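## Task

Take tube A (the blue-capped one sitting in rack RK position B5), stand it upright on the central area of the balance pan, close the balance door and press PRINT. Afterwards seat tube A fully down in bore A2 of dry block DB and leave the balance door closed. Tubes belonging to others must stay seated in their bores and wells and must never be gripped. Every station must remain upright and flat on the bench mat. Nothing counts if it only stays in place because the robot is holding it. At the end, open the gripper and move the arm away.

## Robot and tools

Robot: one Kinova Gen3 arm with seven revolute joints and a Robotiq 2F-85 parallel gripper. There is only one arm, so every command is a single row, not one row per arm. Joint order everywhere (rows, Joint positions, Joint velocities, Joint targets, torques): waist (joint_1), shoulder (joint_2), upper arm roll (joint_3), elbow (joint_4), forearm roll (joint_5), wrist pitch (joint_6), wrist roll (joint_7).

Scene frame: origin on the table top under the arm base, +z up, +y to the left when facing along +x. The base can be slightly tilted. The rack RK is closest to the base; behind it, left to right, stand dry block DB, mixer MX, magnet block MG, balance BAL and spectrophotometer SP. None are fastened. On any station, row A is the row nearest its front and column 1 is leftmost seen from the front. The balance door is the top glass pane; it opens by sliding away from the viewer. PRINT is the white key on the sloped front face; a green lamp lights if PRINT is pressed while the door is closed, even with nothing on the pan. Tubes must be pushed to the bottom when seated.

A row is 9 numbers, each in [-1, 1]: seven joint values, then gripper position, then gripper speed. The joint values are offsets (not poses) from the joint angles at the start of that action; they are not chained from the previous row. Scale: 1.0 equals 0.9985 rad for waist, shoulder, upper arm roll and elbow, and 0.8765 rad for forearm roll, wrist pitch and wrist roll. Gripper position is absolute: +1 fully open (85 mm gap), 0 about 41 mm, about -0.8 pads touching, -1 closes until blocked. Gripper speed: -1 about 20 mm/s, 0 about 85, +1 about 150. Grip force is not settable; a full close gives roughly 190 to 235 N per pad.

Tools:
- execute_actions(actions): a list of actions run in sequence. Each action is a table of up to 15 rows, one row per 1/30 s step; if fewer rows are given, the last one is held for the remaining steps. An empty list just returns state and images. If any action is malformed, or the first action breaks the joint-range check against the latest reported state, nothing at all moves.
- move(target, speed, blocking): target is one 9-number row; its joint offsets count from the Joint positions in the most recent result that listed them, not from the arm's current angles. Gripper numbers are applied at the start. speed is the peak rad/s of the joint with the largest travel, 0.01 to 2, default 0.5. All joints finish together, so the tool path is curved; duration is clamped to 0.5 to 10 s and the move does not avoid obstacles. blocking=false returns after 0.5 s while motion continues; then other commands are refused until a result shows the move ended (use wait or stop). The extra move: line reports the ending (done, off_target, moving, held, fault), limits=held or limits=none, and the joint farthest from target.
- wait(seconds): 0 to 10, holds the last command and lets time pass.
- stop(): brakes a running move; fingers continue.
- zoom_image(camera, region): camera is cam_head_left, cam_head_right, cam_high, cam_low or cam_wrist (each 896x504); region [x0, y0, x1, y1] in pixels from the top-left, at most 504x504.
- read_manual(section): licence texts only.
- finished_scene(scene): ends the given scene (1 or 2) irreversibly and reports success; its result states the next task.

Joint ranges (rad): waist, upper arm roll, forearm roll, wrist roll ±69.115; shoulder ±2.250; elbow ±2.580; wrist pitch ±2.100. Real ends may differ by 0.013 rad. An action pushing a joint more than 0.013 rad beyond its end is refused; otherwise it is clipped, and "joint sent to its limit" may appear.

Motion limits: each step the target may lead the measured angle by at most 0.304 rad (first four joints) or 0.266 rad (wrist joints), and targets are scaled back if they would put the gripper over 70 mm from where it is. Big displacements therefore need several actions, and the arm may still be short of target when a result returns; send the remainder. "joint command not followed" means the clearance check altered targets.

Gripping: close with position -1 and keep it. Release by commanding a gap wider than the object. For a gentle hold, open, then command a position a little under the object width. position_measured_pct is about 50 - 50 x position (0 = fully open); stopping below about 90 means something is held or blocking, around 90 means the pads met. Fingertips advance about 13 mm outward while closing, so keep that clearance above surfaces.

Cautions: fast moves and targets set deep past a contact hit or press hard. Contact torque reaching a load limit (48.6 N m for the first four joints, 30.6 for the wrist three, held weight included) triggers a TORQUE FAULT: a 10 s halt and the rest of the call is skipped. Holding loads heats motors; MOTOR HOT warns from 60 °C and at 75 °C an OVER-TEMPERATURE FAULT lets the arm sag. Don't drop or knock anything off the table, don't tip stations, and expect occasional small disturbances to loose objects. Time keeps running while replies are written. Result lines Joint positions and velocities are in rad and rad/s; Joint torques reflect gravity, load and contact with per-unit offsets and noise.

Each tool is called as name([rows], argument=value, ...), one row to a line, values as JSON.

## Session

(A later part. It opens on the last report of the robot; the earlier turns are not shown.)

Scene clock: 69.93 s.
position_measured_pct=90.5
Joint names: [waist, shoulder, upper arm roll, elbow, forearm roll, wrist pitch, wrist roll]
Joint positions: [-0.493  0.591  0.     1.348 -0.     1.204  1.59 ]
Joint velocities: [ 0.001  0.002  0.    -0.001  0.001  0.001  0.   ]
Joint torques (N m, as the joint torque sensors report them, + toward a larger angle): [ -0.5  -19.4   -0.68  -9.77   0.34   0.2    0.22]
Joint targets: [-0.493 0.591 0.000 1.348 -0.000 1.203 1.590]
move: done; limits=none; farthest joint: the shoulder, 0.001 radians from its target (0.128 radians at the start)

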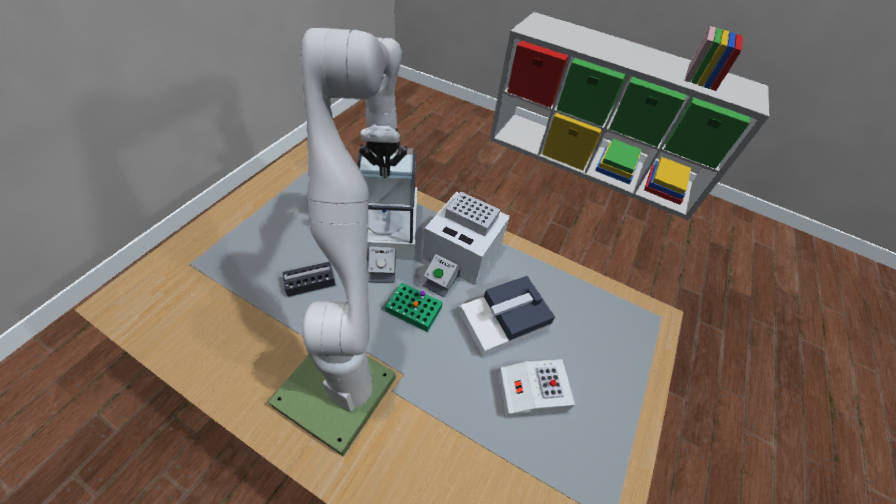

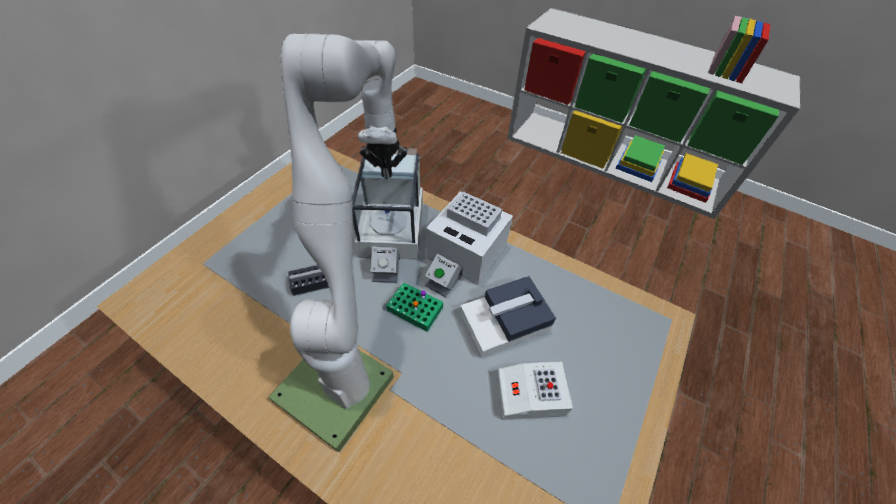

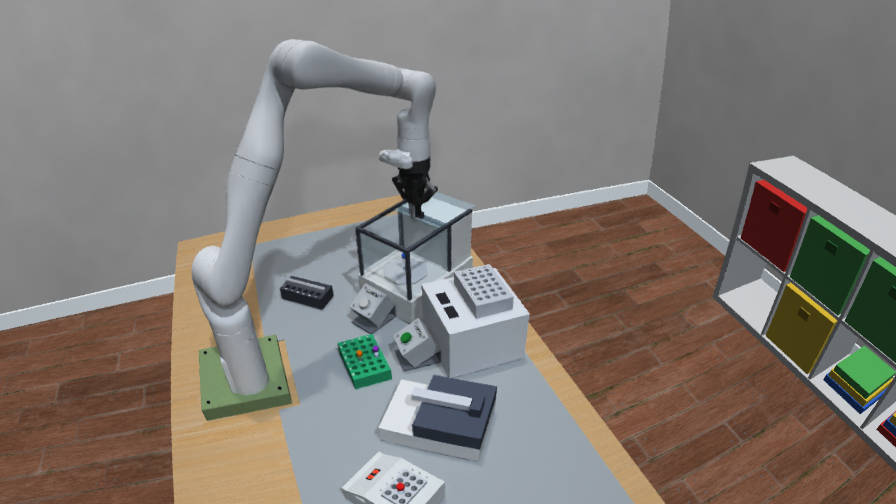

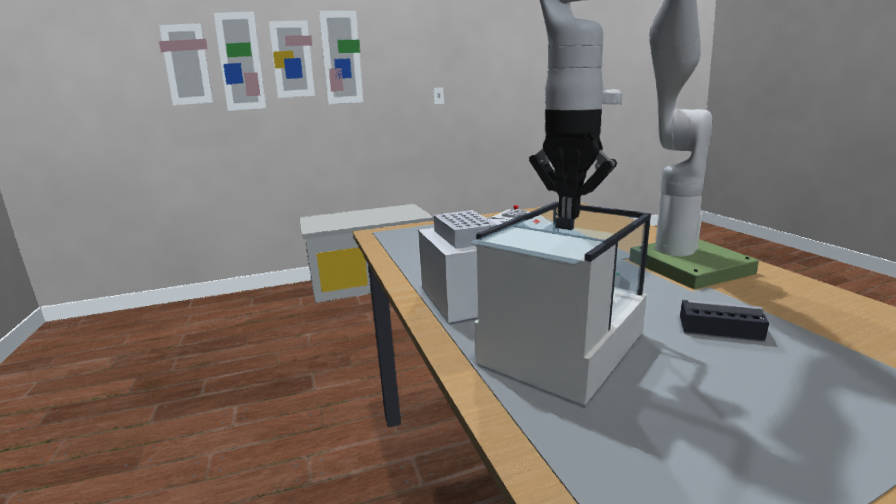

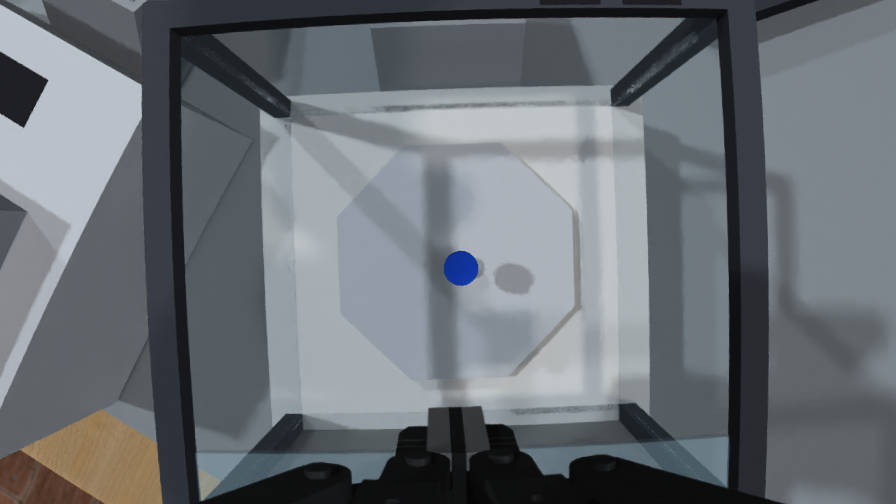

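move(target=[0.0075,-0.0987,0,0.2119,-0.0183,-0.1614,0.0148,-0.42,0.3], speed=0.5)

Scene clock: 71.60 s.
position_measured_pct=71.0
Joint names: [waist, shoulder, upper arm roll, elbow, forearm roll, wrist pitch, wrist roll]
Joint positions: [-0.485  0.492  0.     1.56  -0.016  1.062  1.603]
Joint velocities: [ 0.    -0.003  0.     0.     0.    -0.001  0.   ]
Joint torques (N m, as the joint torque sensors report them, + toward a larger angle): [  0.33 -17.75  -0.29  -9.04   0.25   0.23   0.63]
Joint targets: [-0.485 0.492 0.000 1.560 -0.016 1.062 1.603]
move: done; limits=none; farthest joint: the waist, 0.000 radians from its target (0.007 radians at the start)

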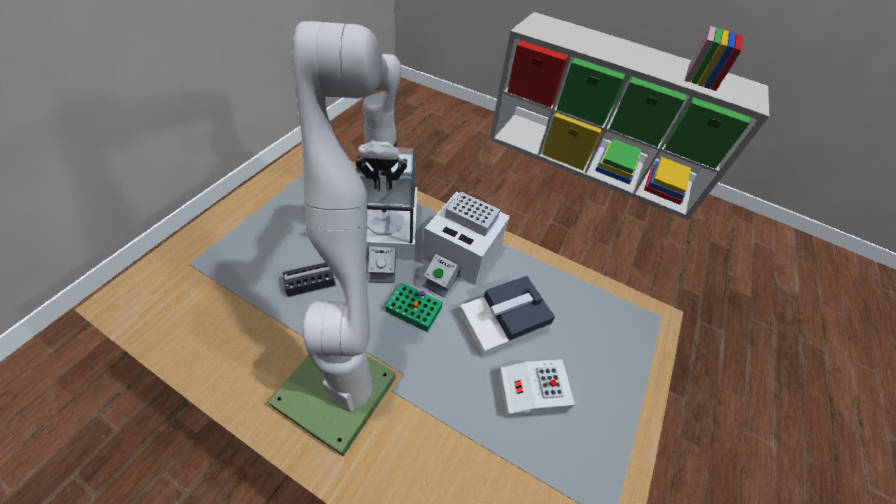

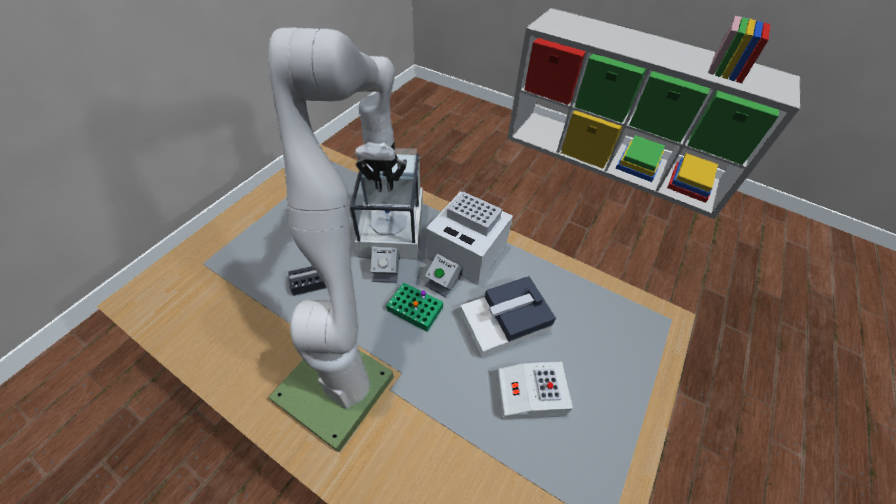

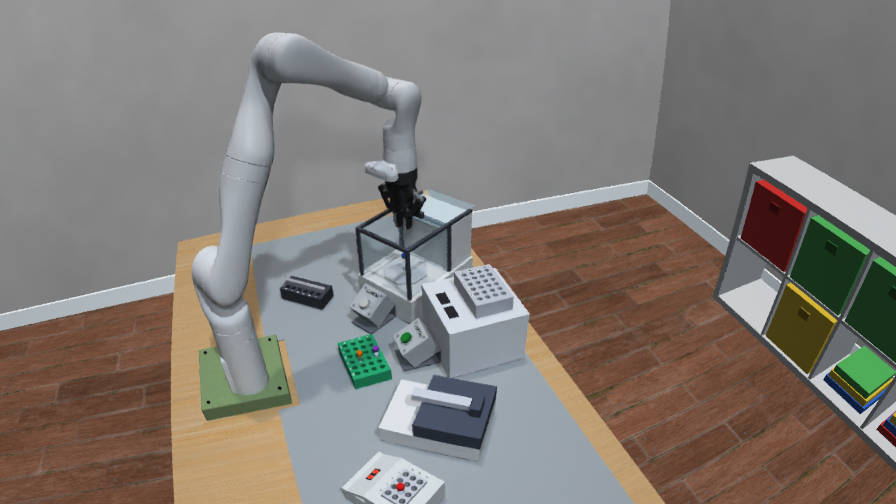

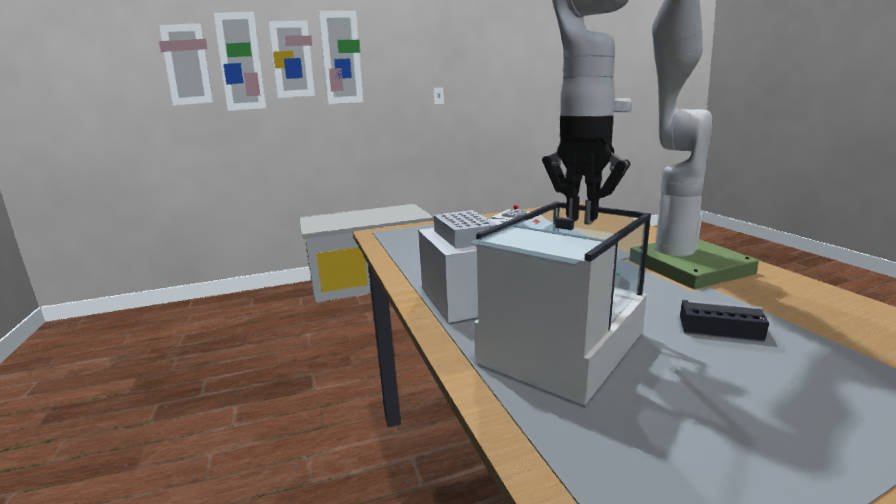

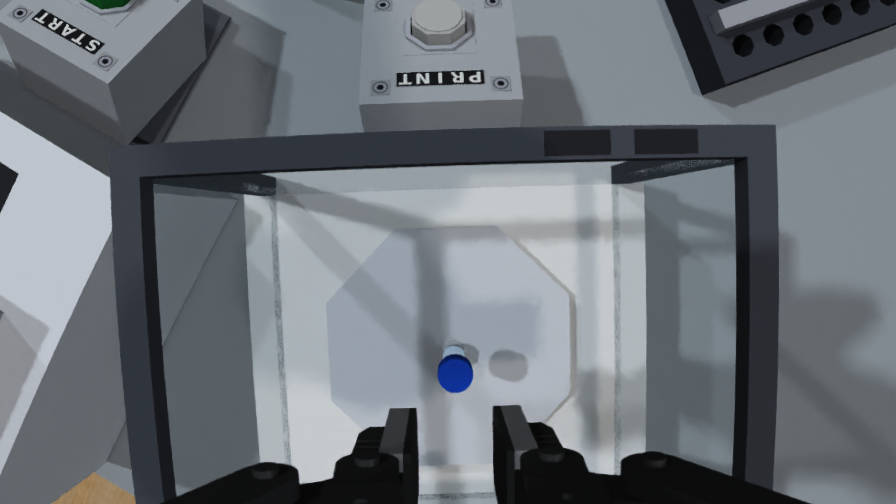

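move(target=[-0.0028,0.1232,0,0.1132,-0.0034,-0.2698,0.0034,-0.42,0.3], speed=0.35)

Scene clock: 72.97 s.
position_measured_pct=71.0
Joint names: [waist, shoulder, upper arm roll, elbow, forearm roll, wrist pitch, wrist roll]
Joint positions: [-0.488  0.615  0.     1.673 -0.019  0.826  1.606]
Joint velocities: [ 0.001  0.003 -0.    -0.     0.001  0.     0.   ]
Joint torques (N m, as the joint torque sensors report them, + toward a larger angle): [ -0.38 -18.63  -0.36  -7.46   0.31   0.46   0.17]
Joint targets: [-0.488 0.615 0.000 1.673 -0.019 0.826 1.606]
move: done; limits=none; farthest joint: the waist, 0.000 radians from its target (0.003 radians at the start)

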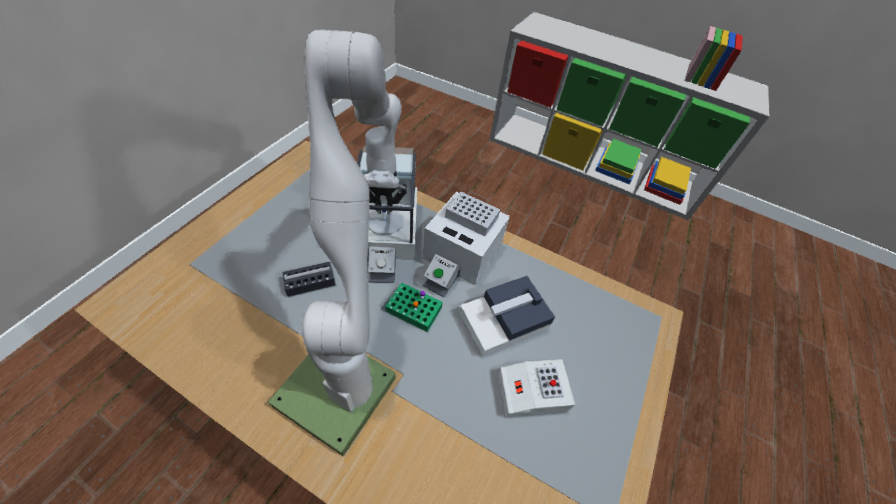

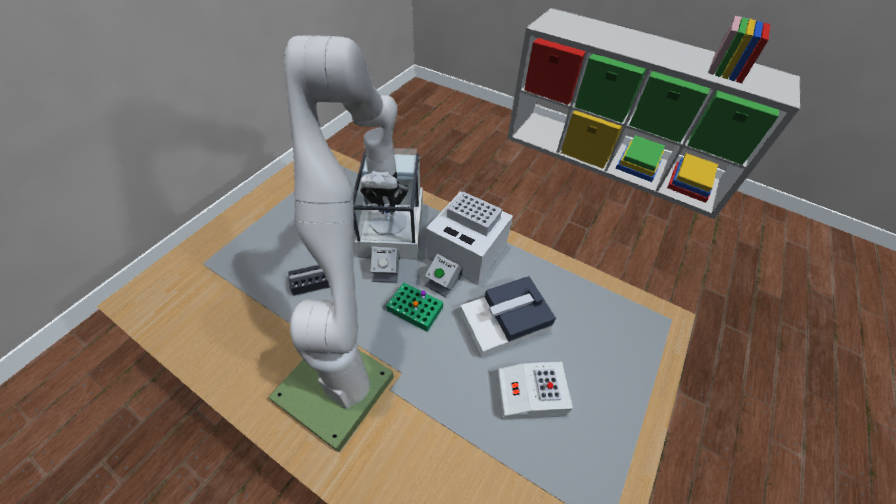

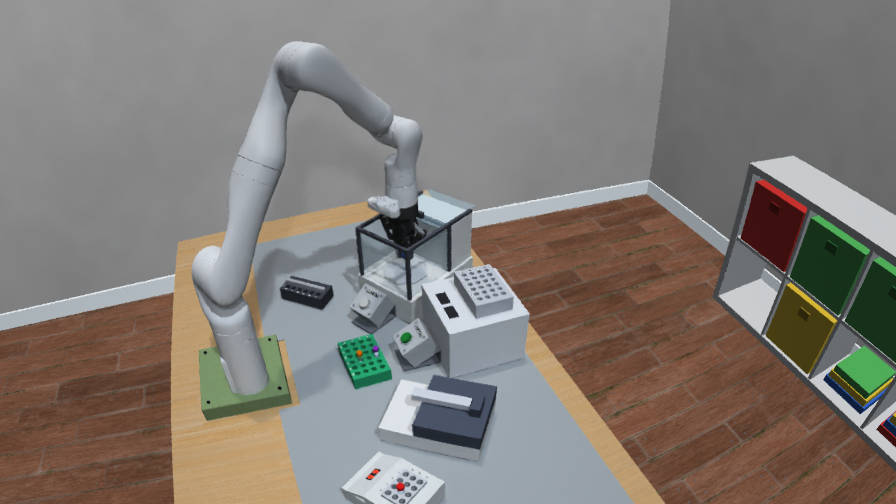

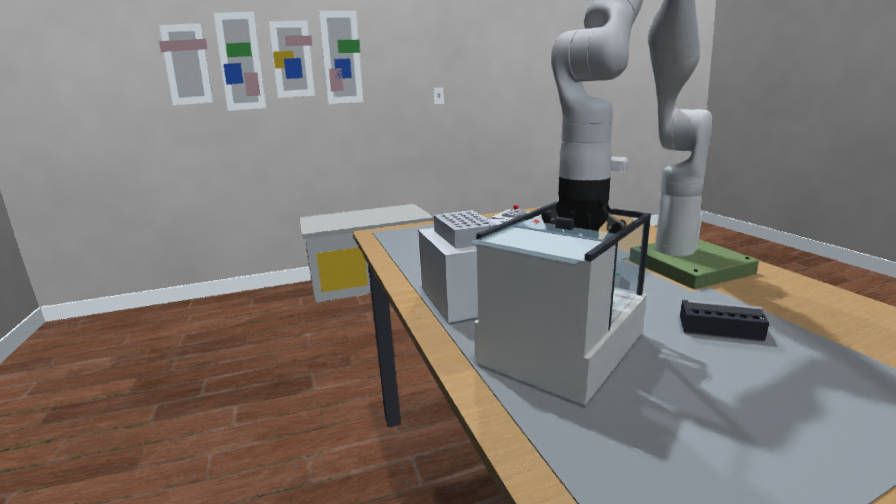

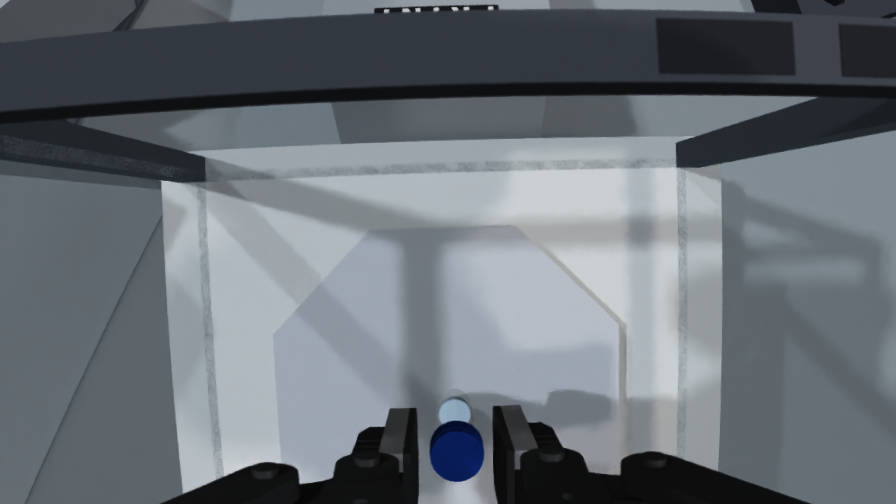

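move(target=[0,0,0,0,0,0,0,-0.64,-0.6])

move(target=[0.004,-0.1916,0,-0.2416,0.0046,0.494,-0.0046,-0.64,-0.6], speed=0.55)

Scene clock: 74.63 s.
position_measured_pct=80.2
Joint names: [waist, shoulder, upper arm roll, elbow, forearm roll, wrist pitch, wrist roll]
Joint positions: [-0.488  0.615  0.     1.673 -0.019  0.826  1.606]
Joint velocities: [-0.002 -0.001 -0.     0.    -0.001  0.002 -0.   ]
Joint torques (N m, as the joint torque sensors report them, + toward a larger angle): [ -0.11 -18.45  -0.17  -7.29   0.25   0.38   0.83]
Joint targets: [-0.488 0.615 0.000 1.673 -0.019 0.826 1.606]
move: done; limits=none; farthest joint: the waist, 0.000 radians from its target (0.000 radians at the start)

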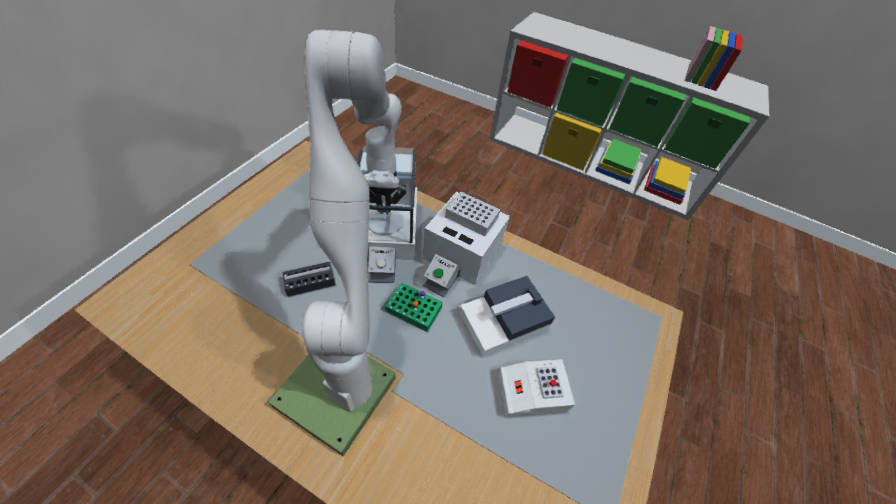

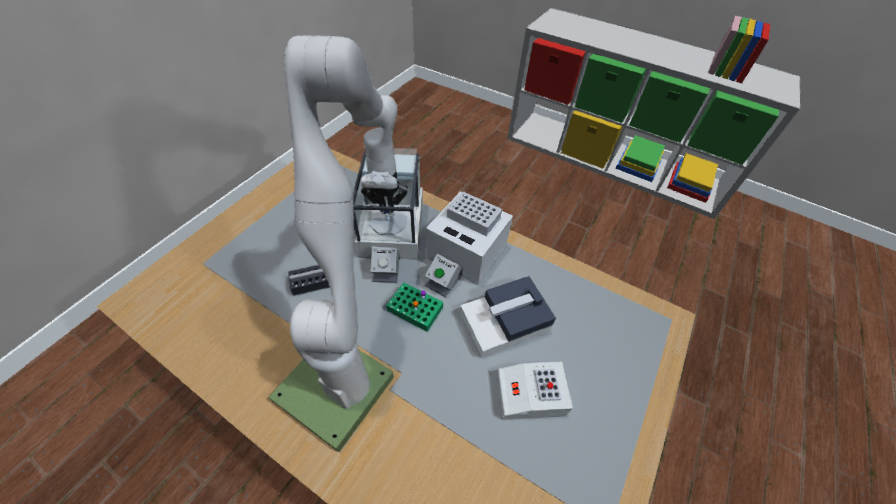

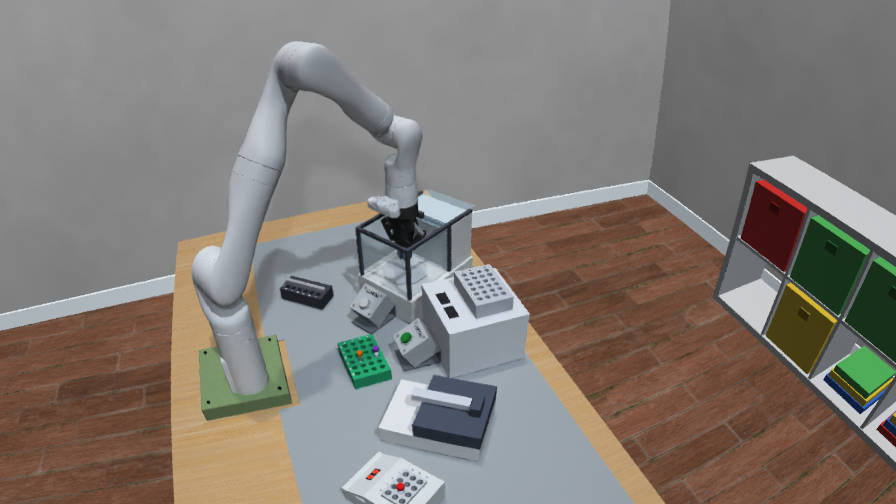

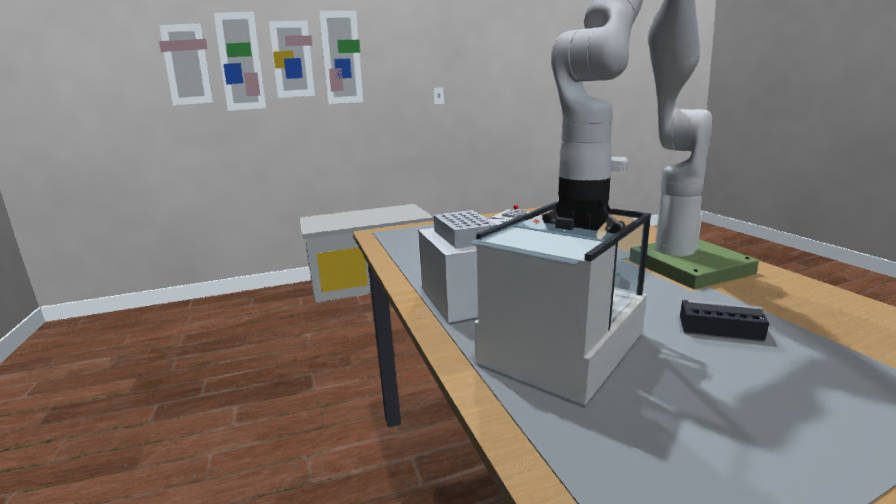

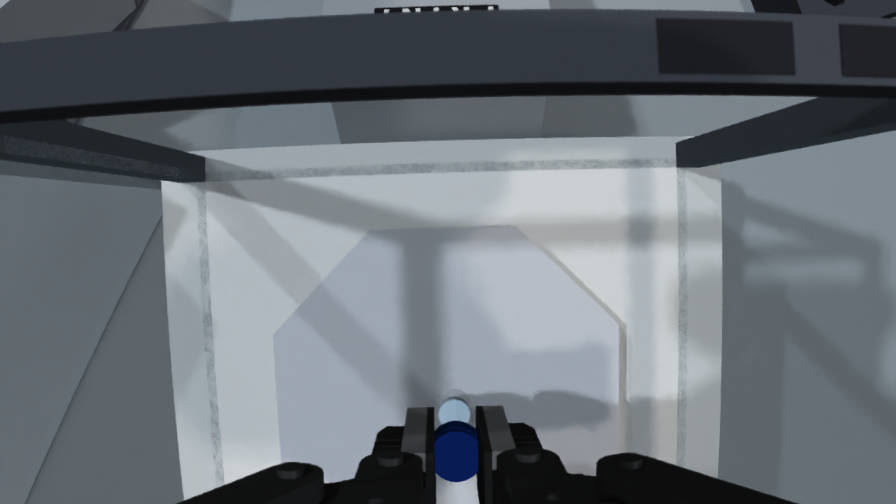

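Scene clock: 75.80 s.
position_measured_pct=80.2
Joint names: [waist, shoulder, upper arm roll, elbow, forearm roll, wrist pitch, wrist roll]
Joint positions: [-0.484  0.424  0.     1.432 -0.015  1.259  1.602]
Joint velocities: [-0.001 -0.002  0.    -0.     0.     0.001 -0.   ]
Joint torques (N m, as the joint torque sensors report them, + toward a larger angle): [ -0.4  -16.92  -0.16  -9.56   0.28   0.45   0.5 ]
Joint targets: [-0.484 0.424 0.000 1.432 -0.015 1.259 1.602]
move: done; limits=none; farthest joint: the waist, 0.000 radians from its target (0.004 radians at the start)

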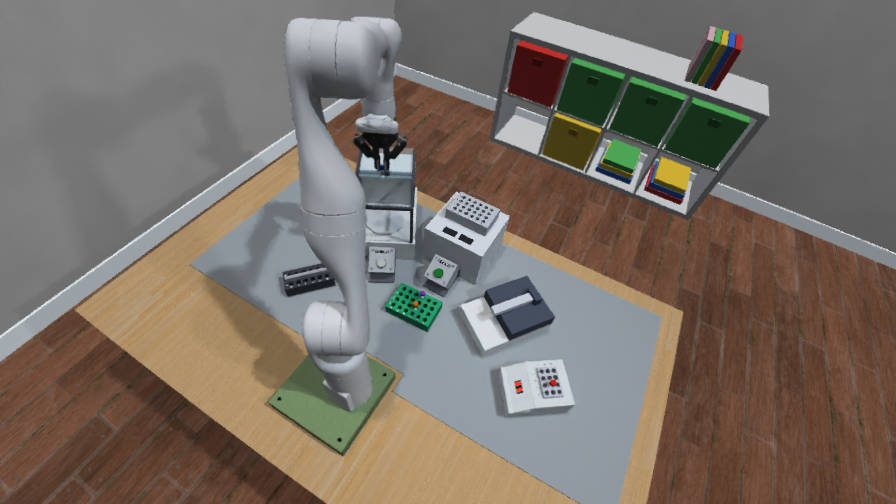

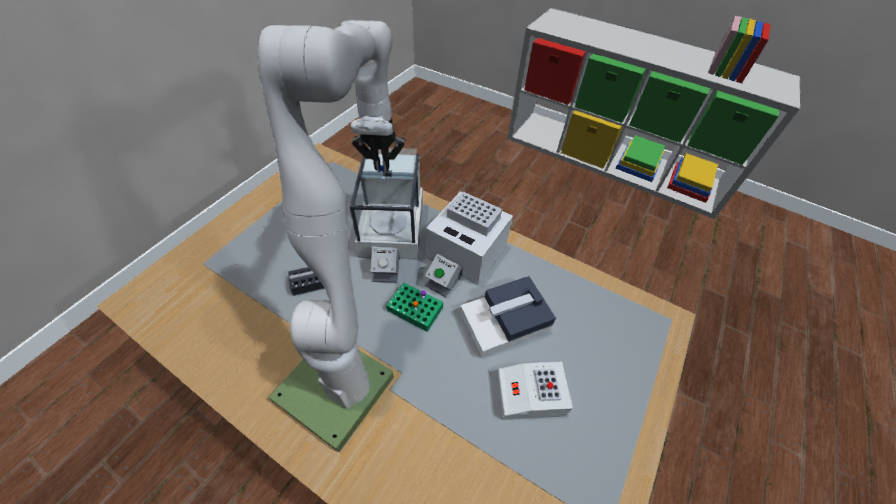

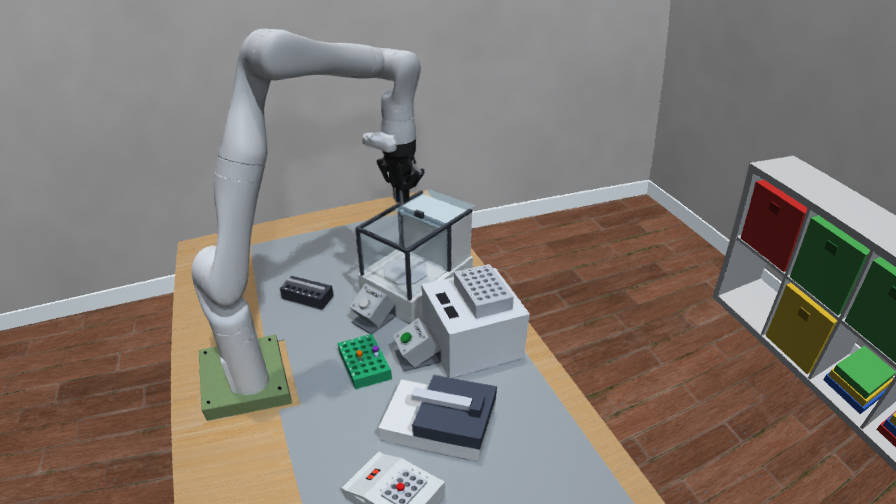

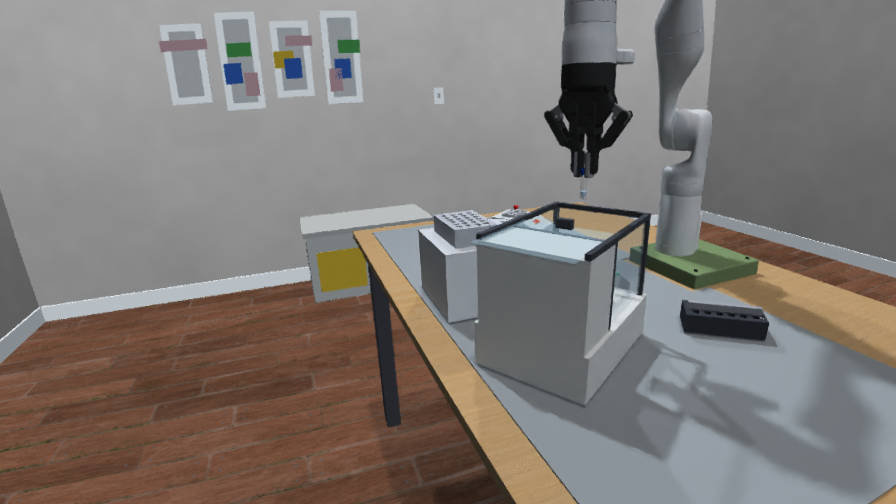

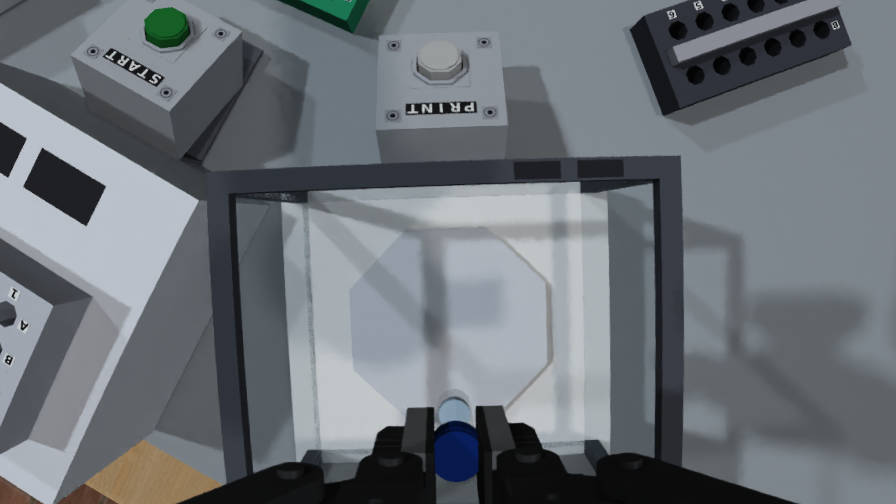

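move(target=[0.995,-0.014,0,0.088,-0.0114,-0.0707,-0.2875,-0.64,-0.6], speed=1.0)

Scene clock: 77.87 s.
position_measured_pct=80.2
Joint names: [waist, shoulder, upper arm roll, elbow, forearm roll, wrist pitch, wrist roll]
Joint positions: [ 0.509  0.41   0.     1.52  -0.025  1.197  1.35 ]
Joint velocities: [ 0.002 -0.    -0.    -0.     0.001  0.001  0.   ]
Joint torques (N m, as the joint torque sensors report them, + toward a larger angle): [ -0.49 -16.74  -0.15  -9.85   0.2    0.22   0.62]
Joint targets: [0.510 0.410 0.000 1.520 -0.025 1.197 1.350]
move: done; limits=none; farthest joint: the waist, 0.000 radians from its target (0.993 radians at the start)

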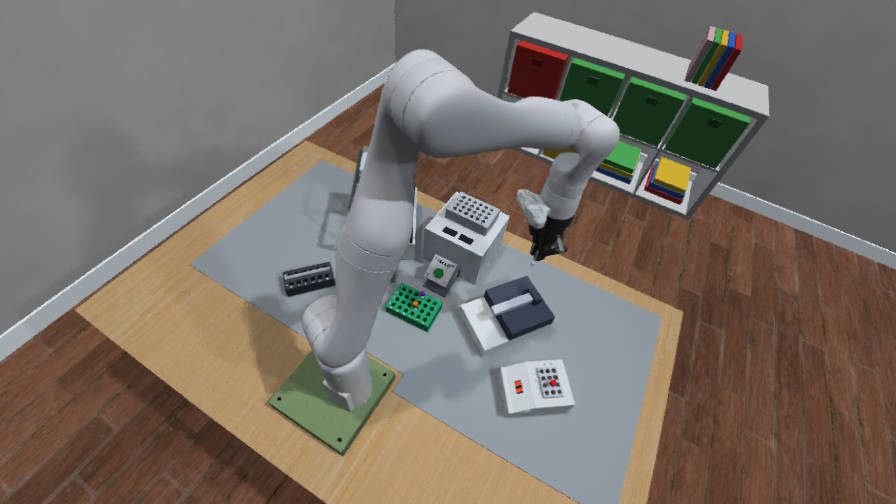

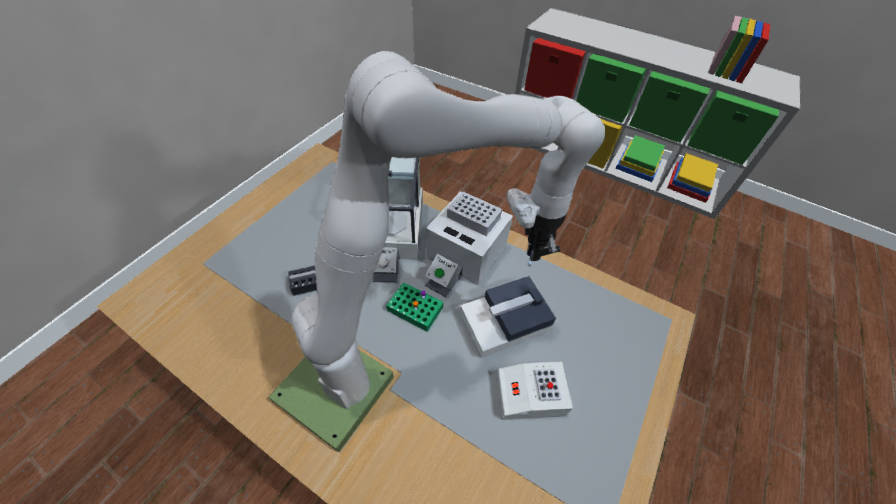

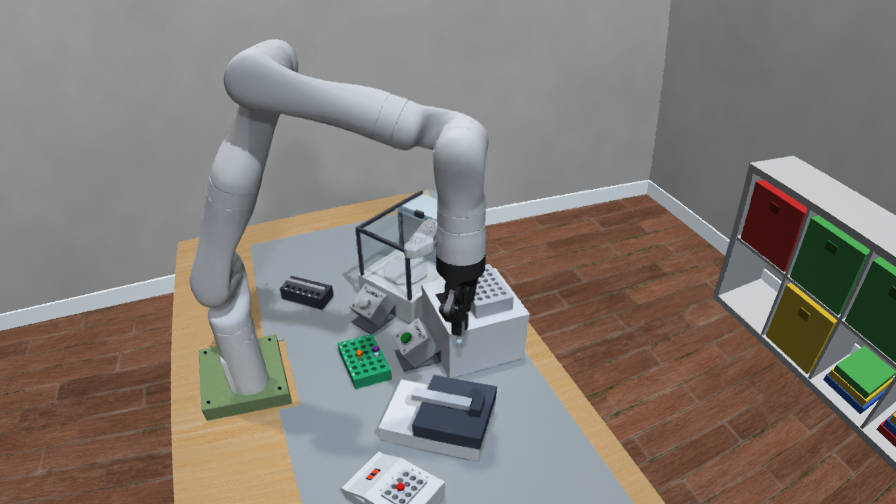

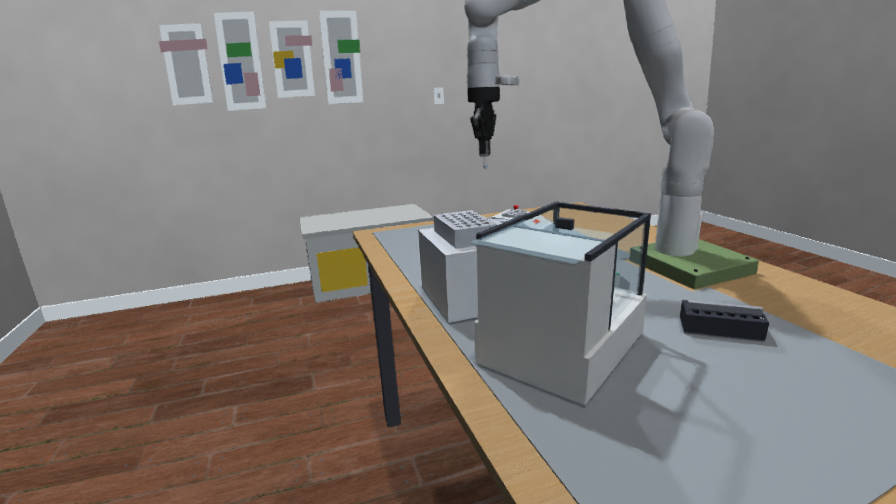

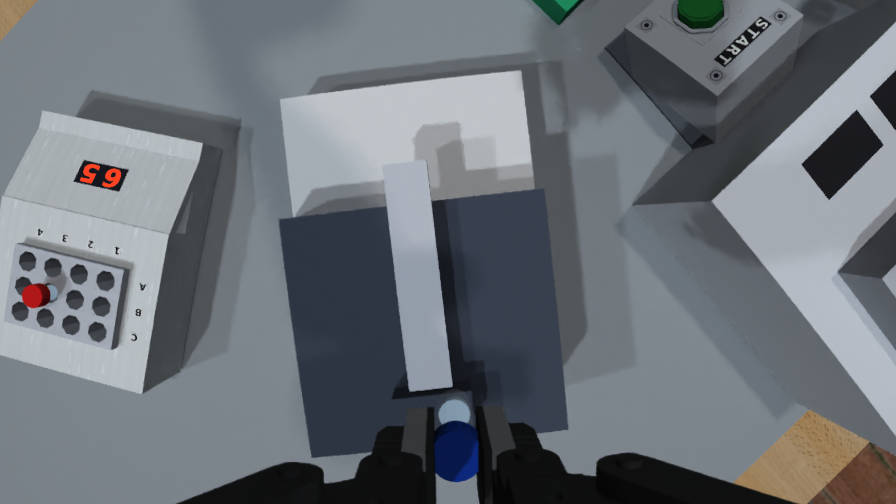

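move(target=[0.4804,0.1031,0,0.2334,-0.0128,-0.3554,-0.6583,-0.64,-0.6], speed=0.8)

Scene clock: 80.13 s.
position_measured_pct=80.2
Joint names: [waist, shoulder, upper arm roll, elbow, forearm roll, wrist pitch, wrist roll]
Joint positions: [ 0.989  0.513  0.     1.753 -0.036  0.885  0.773]
Joint velocities: [ 0.002  0.001 -0.    -0.     0.001  0.002 -0.   ]
Joint torques (N m, as the joint torque sensors report them, + toward a larger angle): [  0.29 -16.69  -0.55  -7.59   0.06   0.42   0.53]
Joint targets: [0.989 0.513 0.000 1.753 -0.036 0.885 0.773]
move: done; limits=none; farthest joint: the waist, 0.000 radians from its target (0.479 radians at the start)

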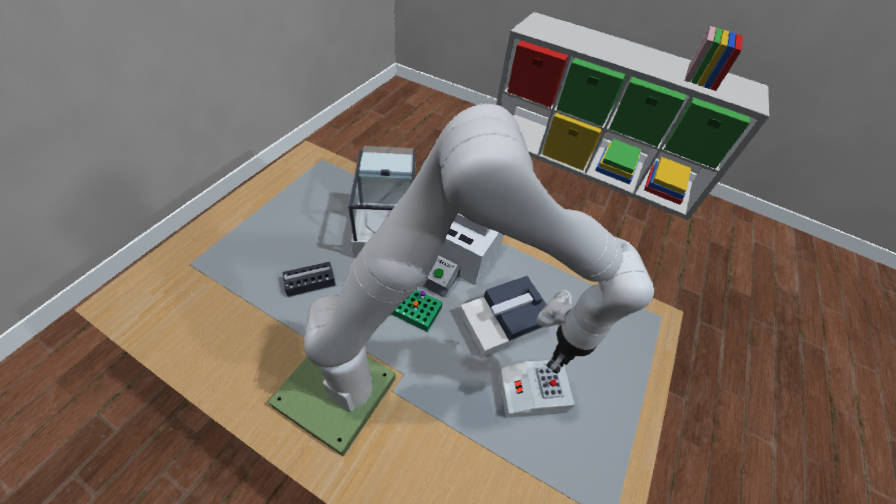

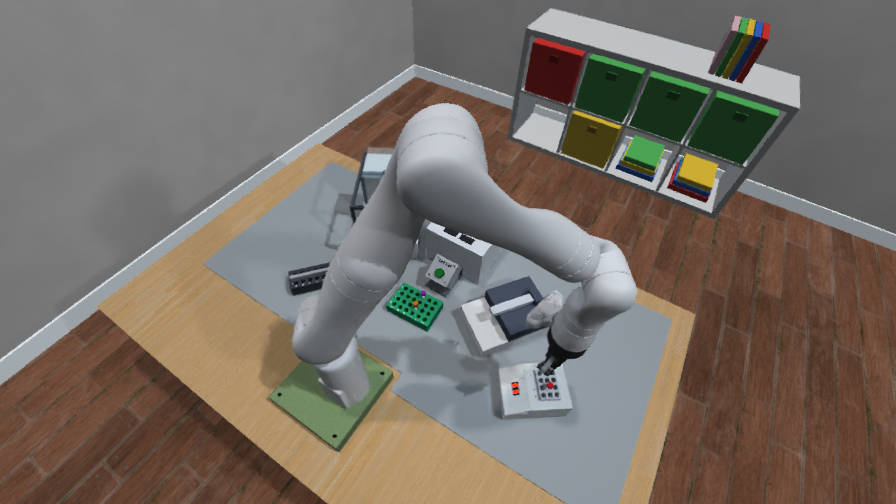

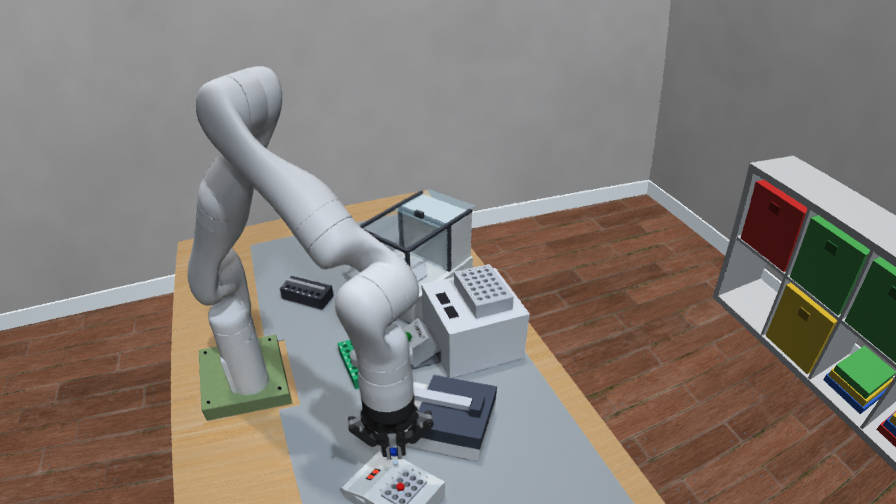

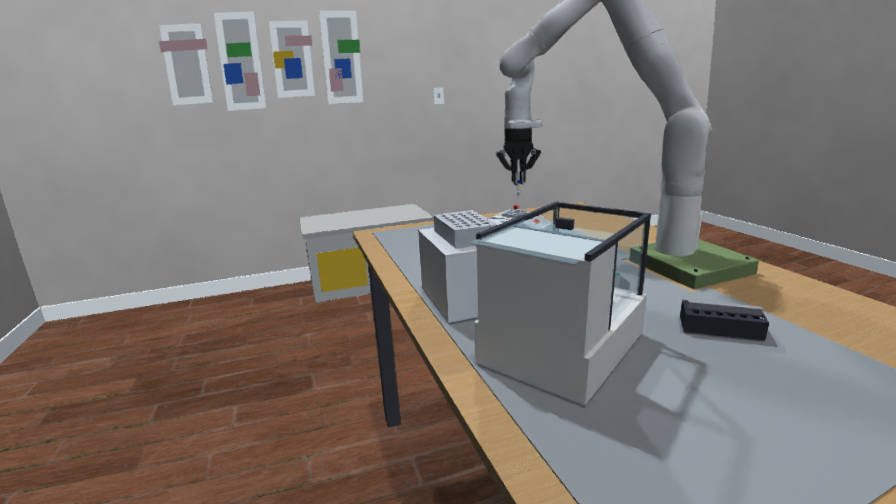

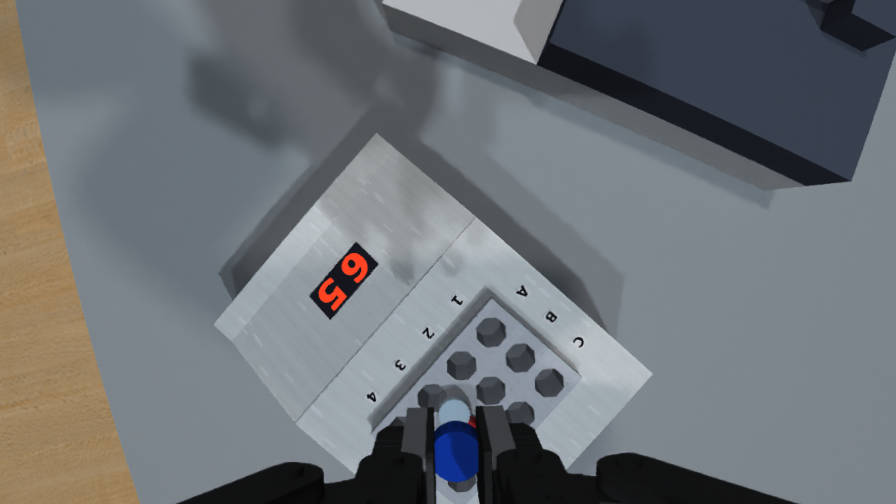

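zoom_image(camera="cam_wrist", region=[390, 280, 600, 460])

Region (390, 280, 600, 460) of cam_wrist's 896x504 image, scaled by 2.400; it fills the top 432 rows of this view, and the rest is white.

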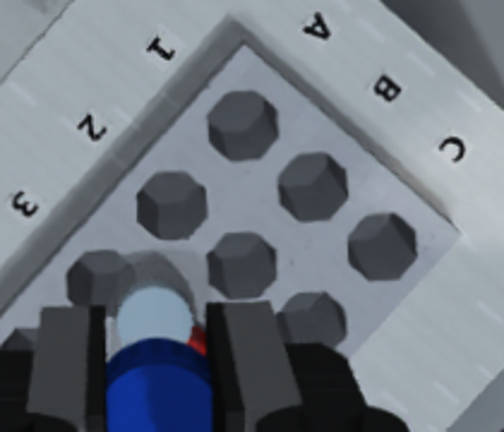

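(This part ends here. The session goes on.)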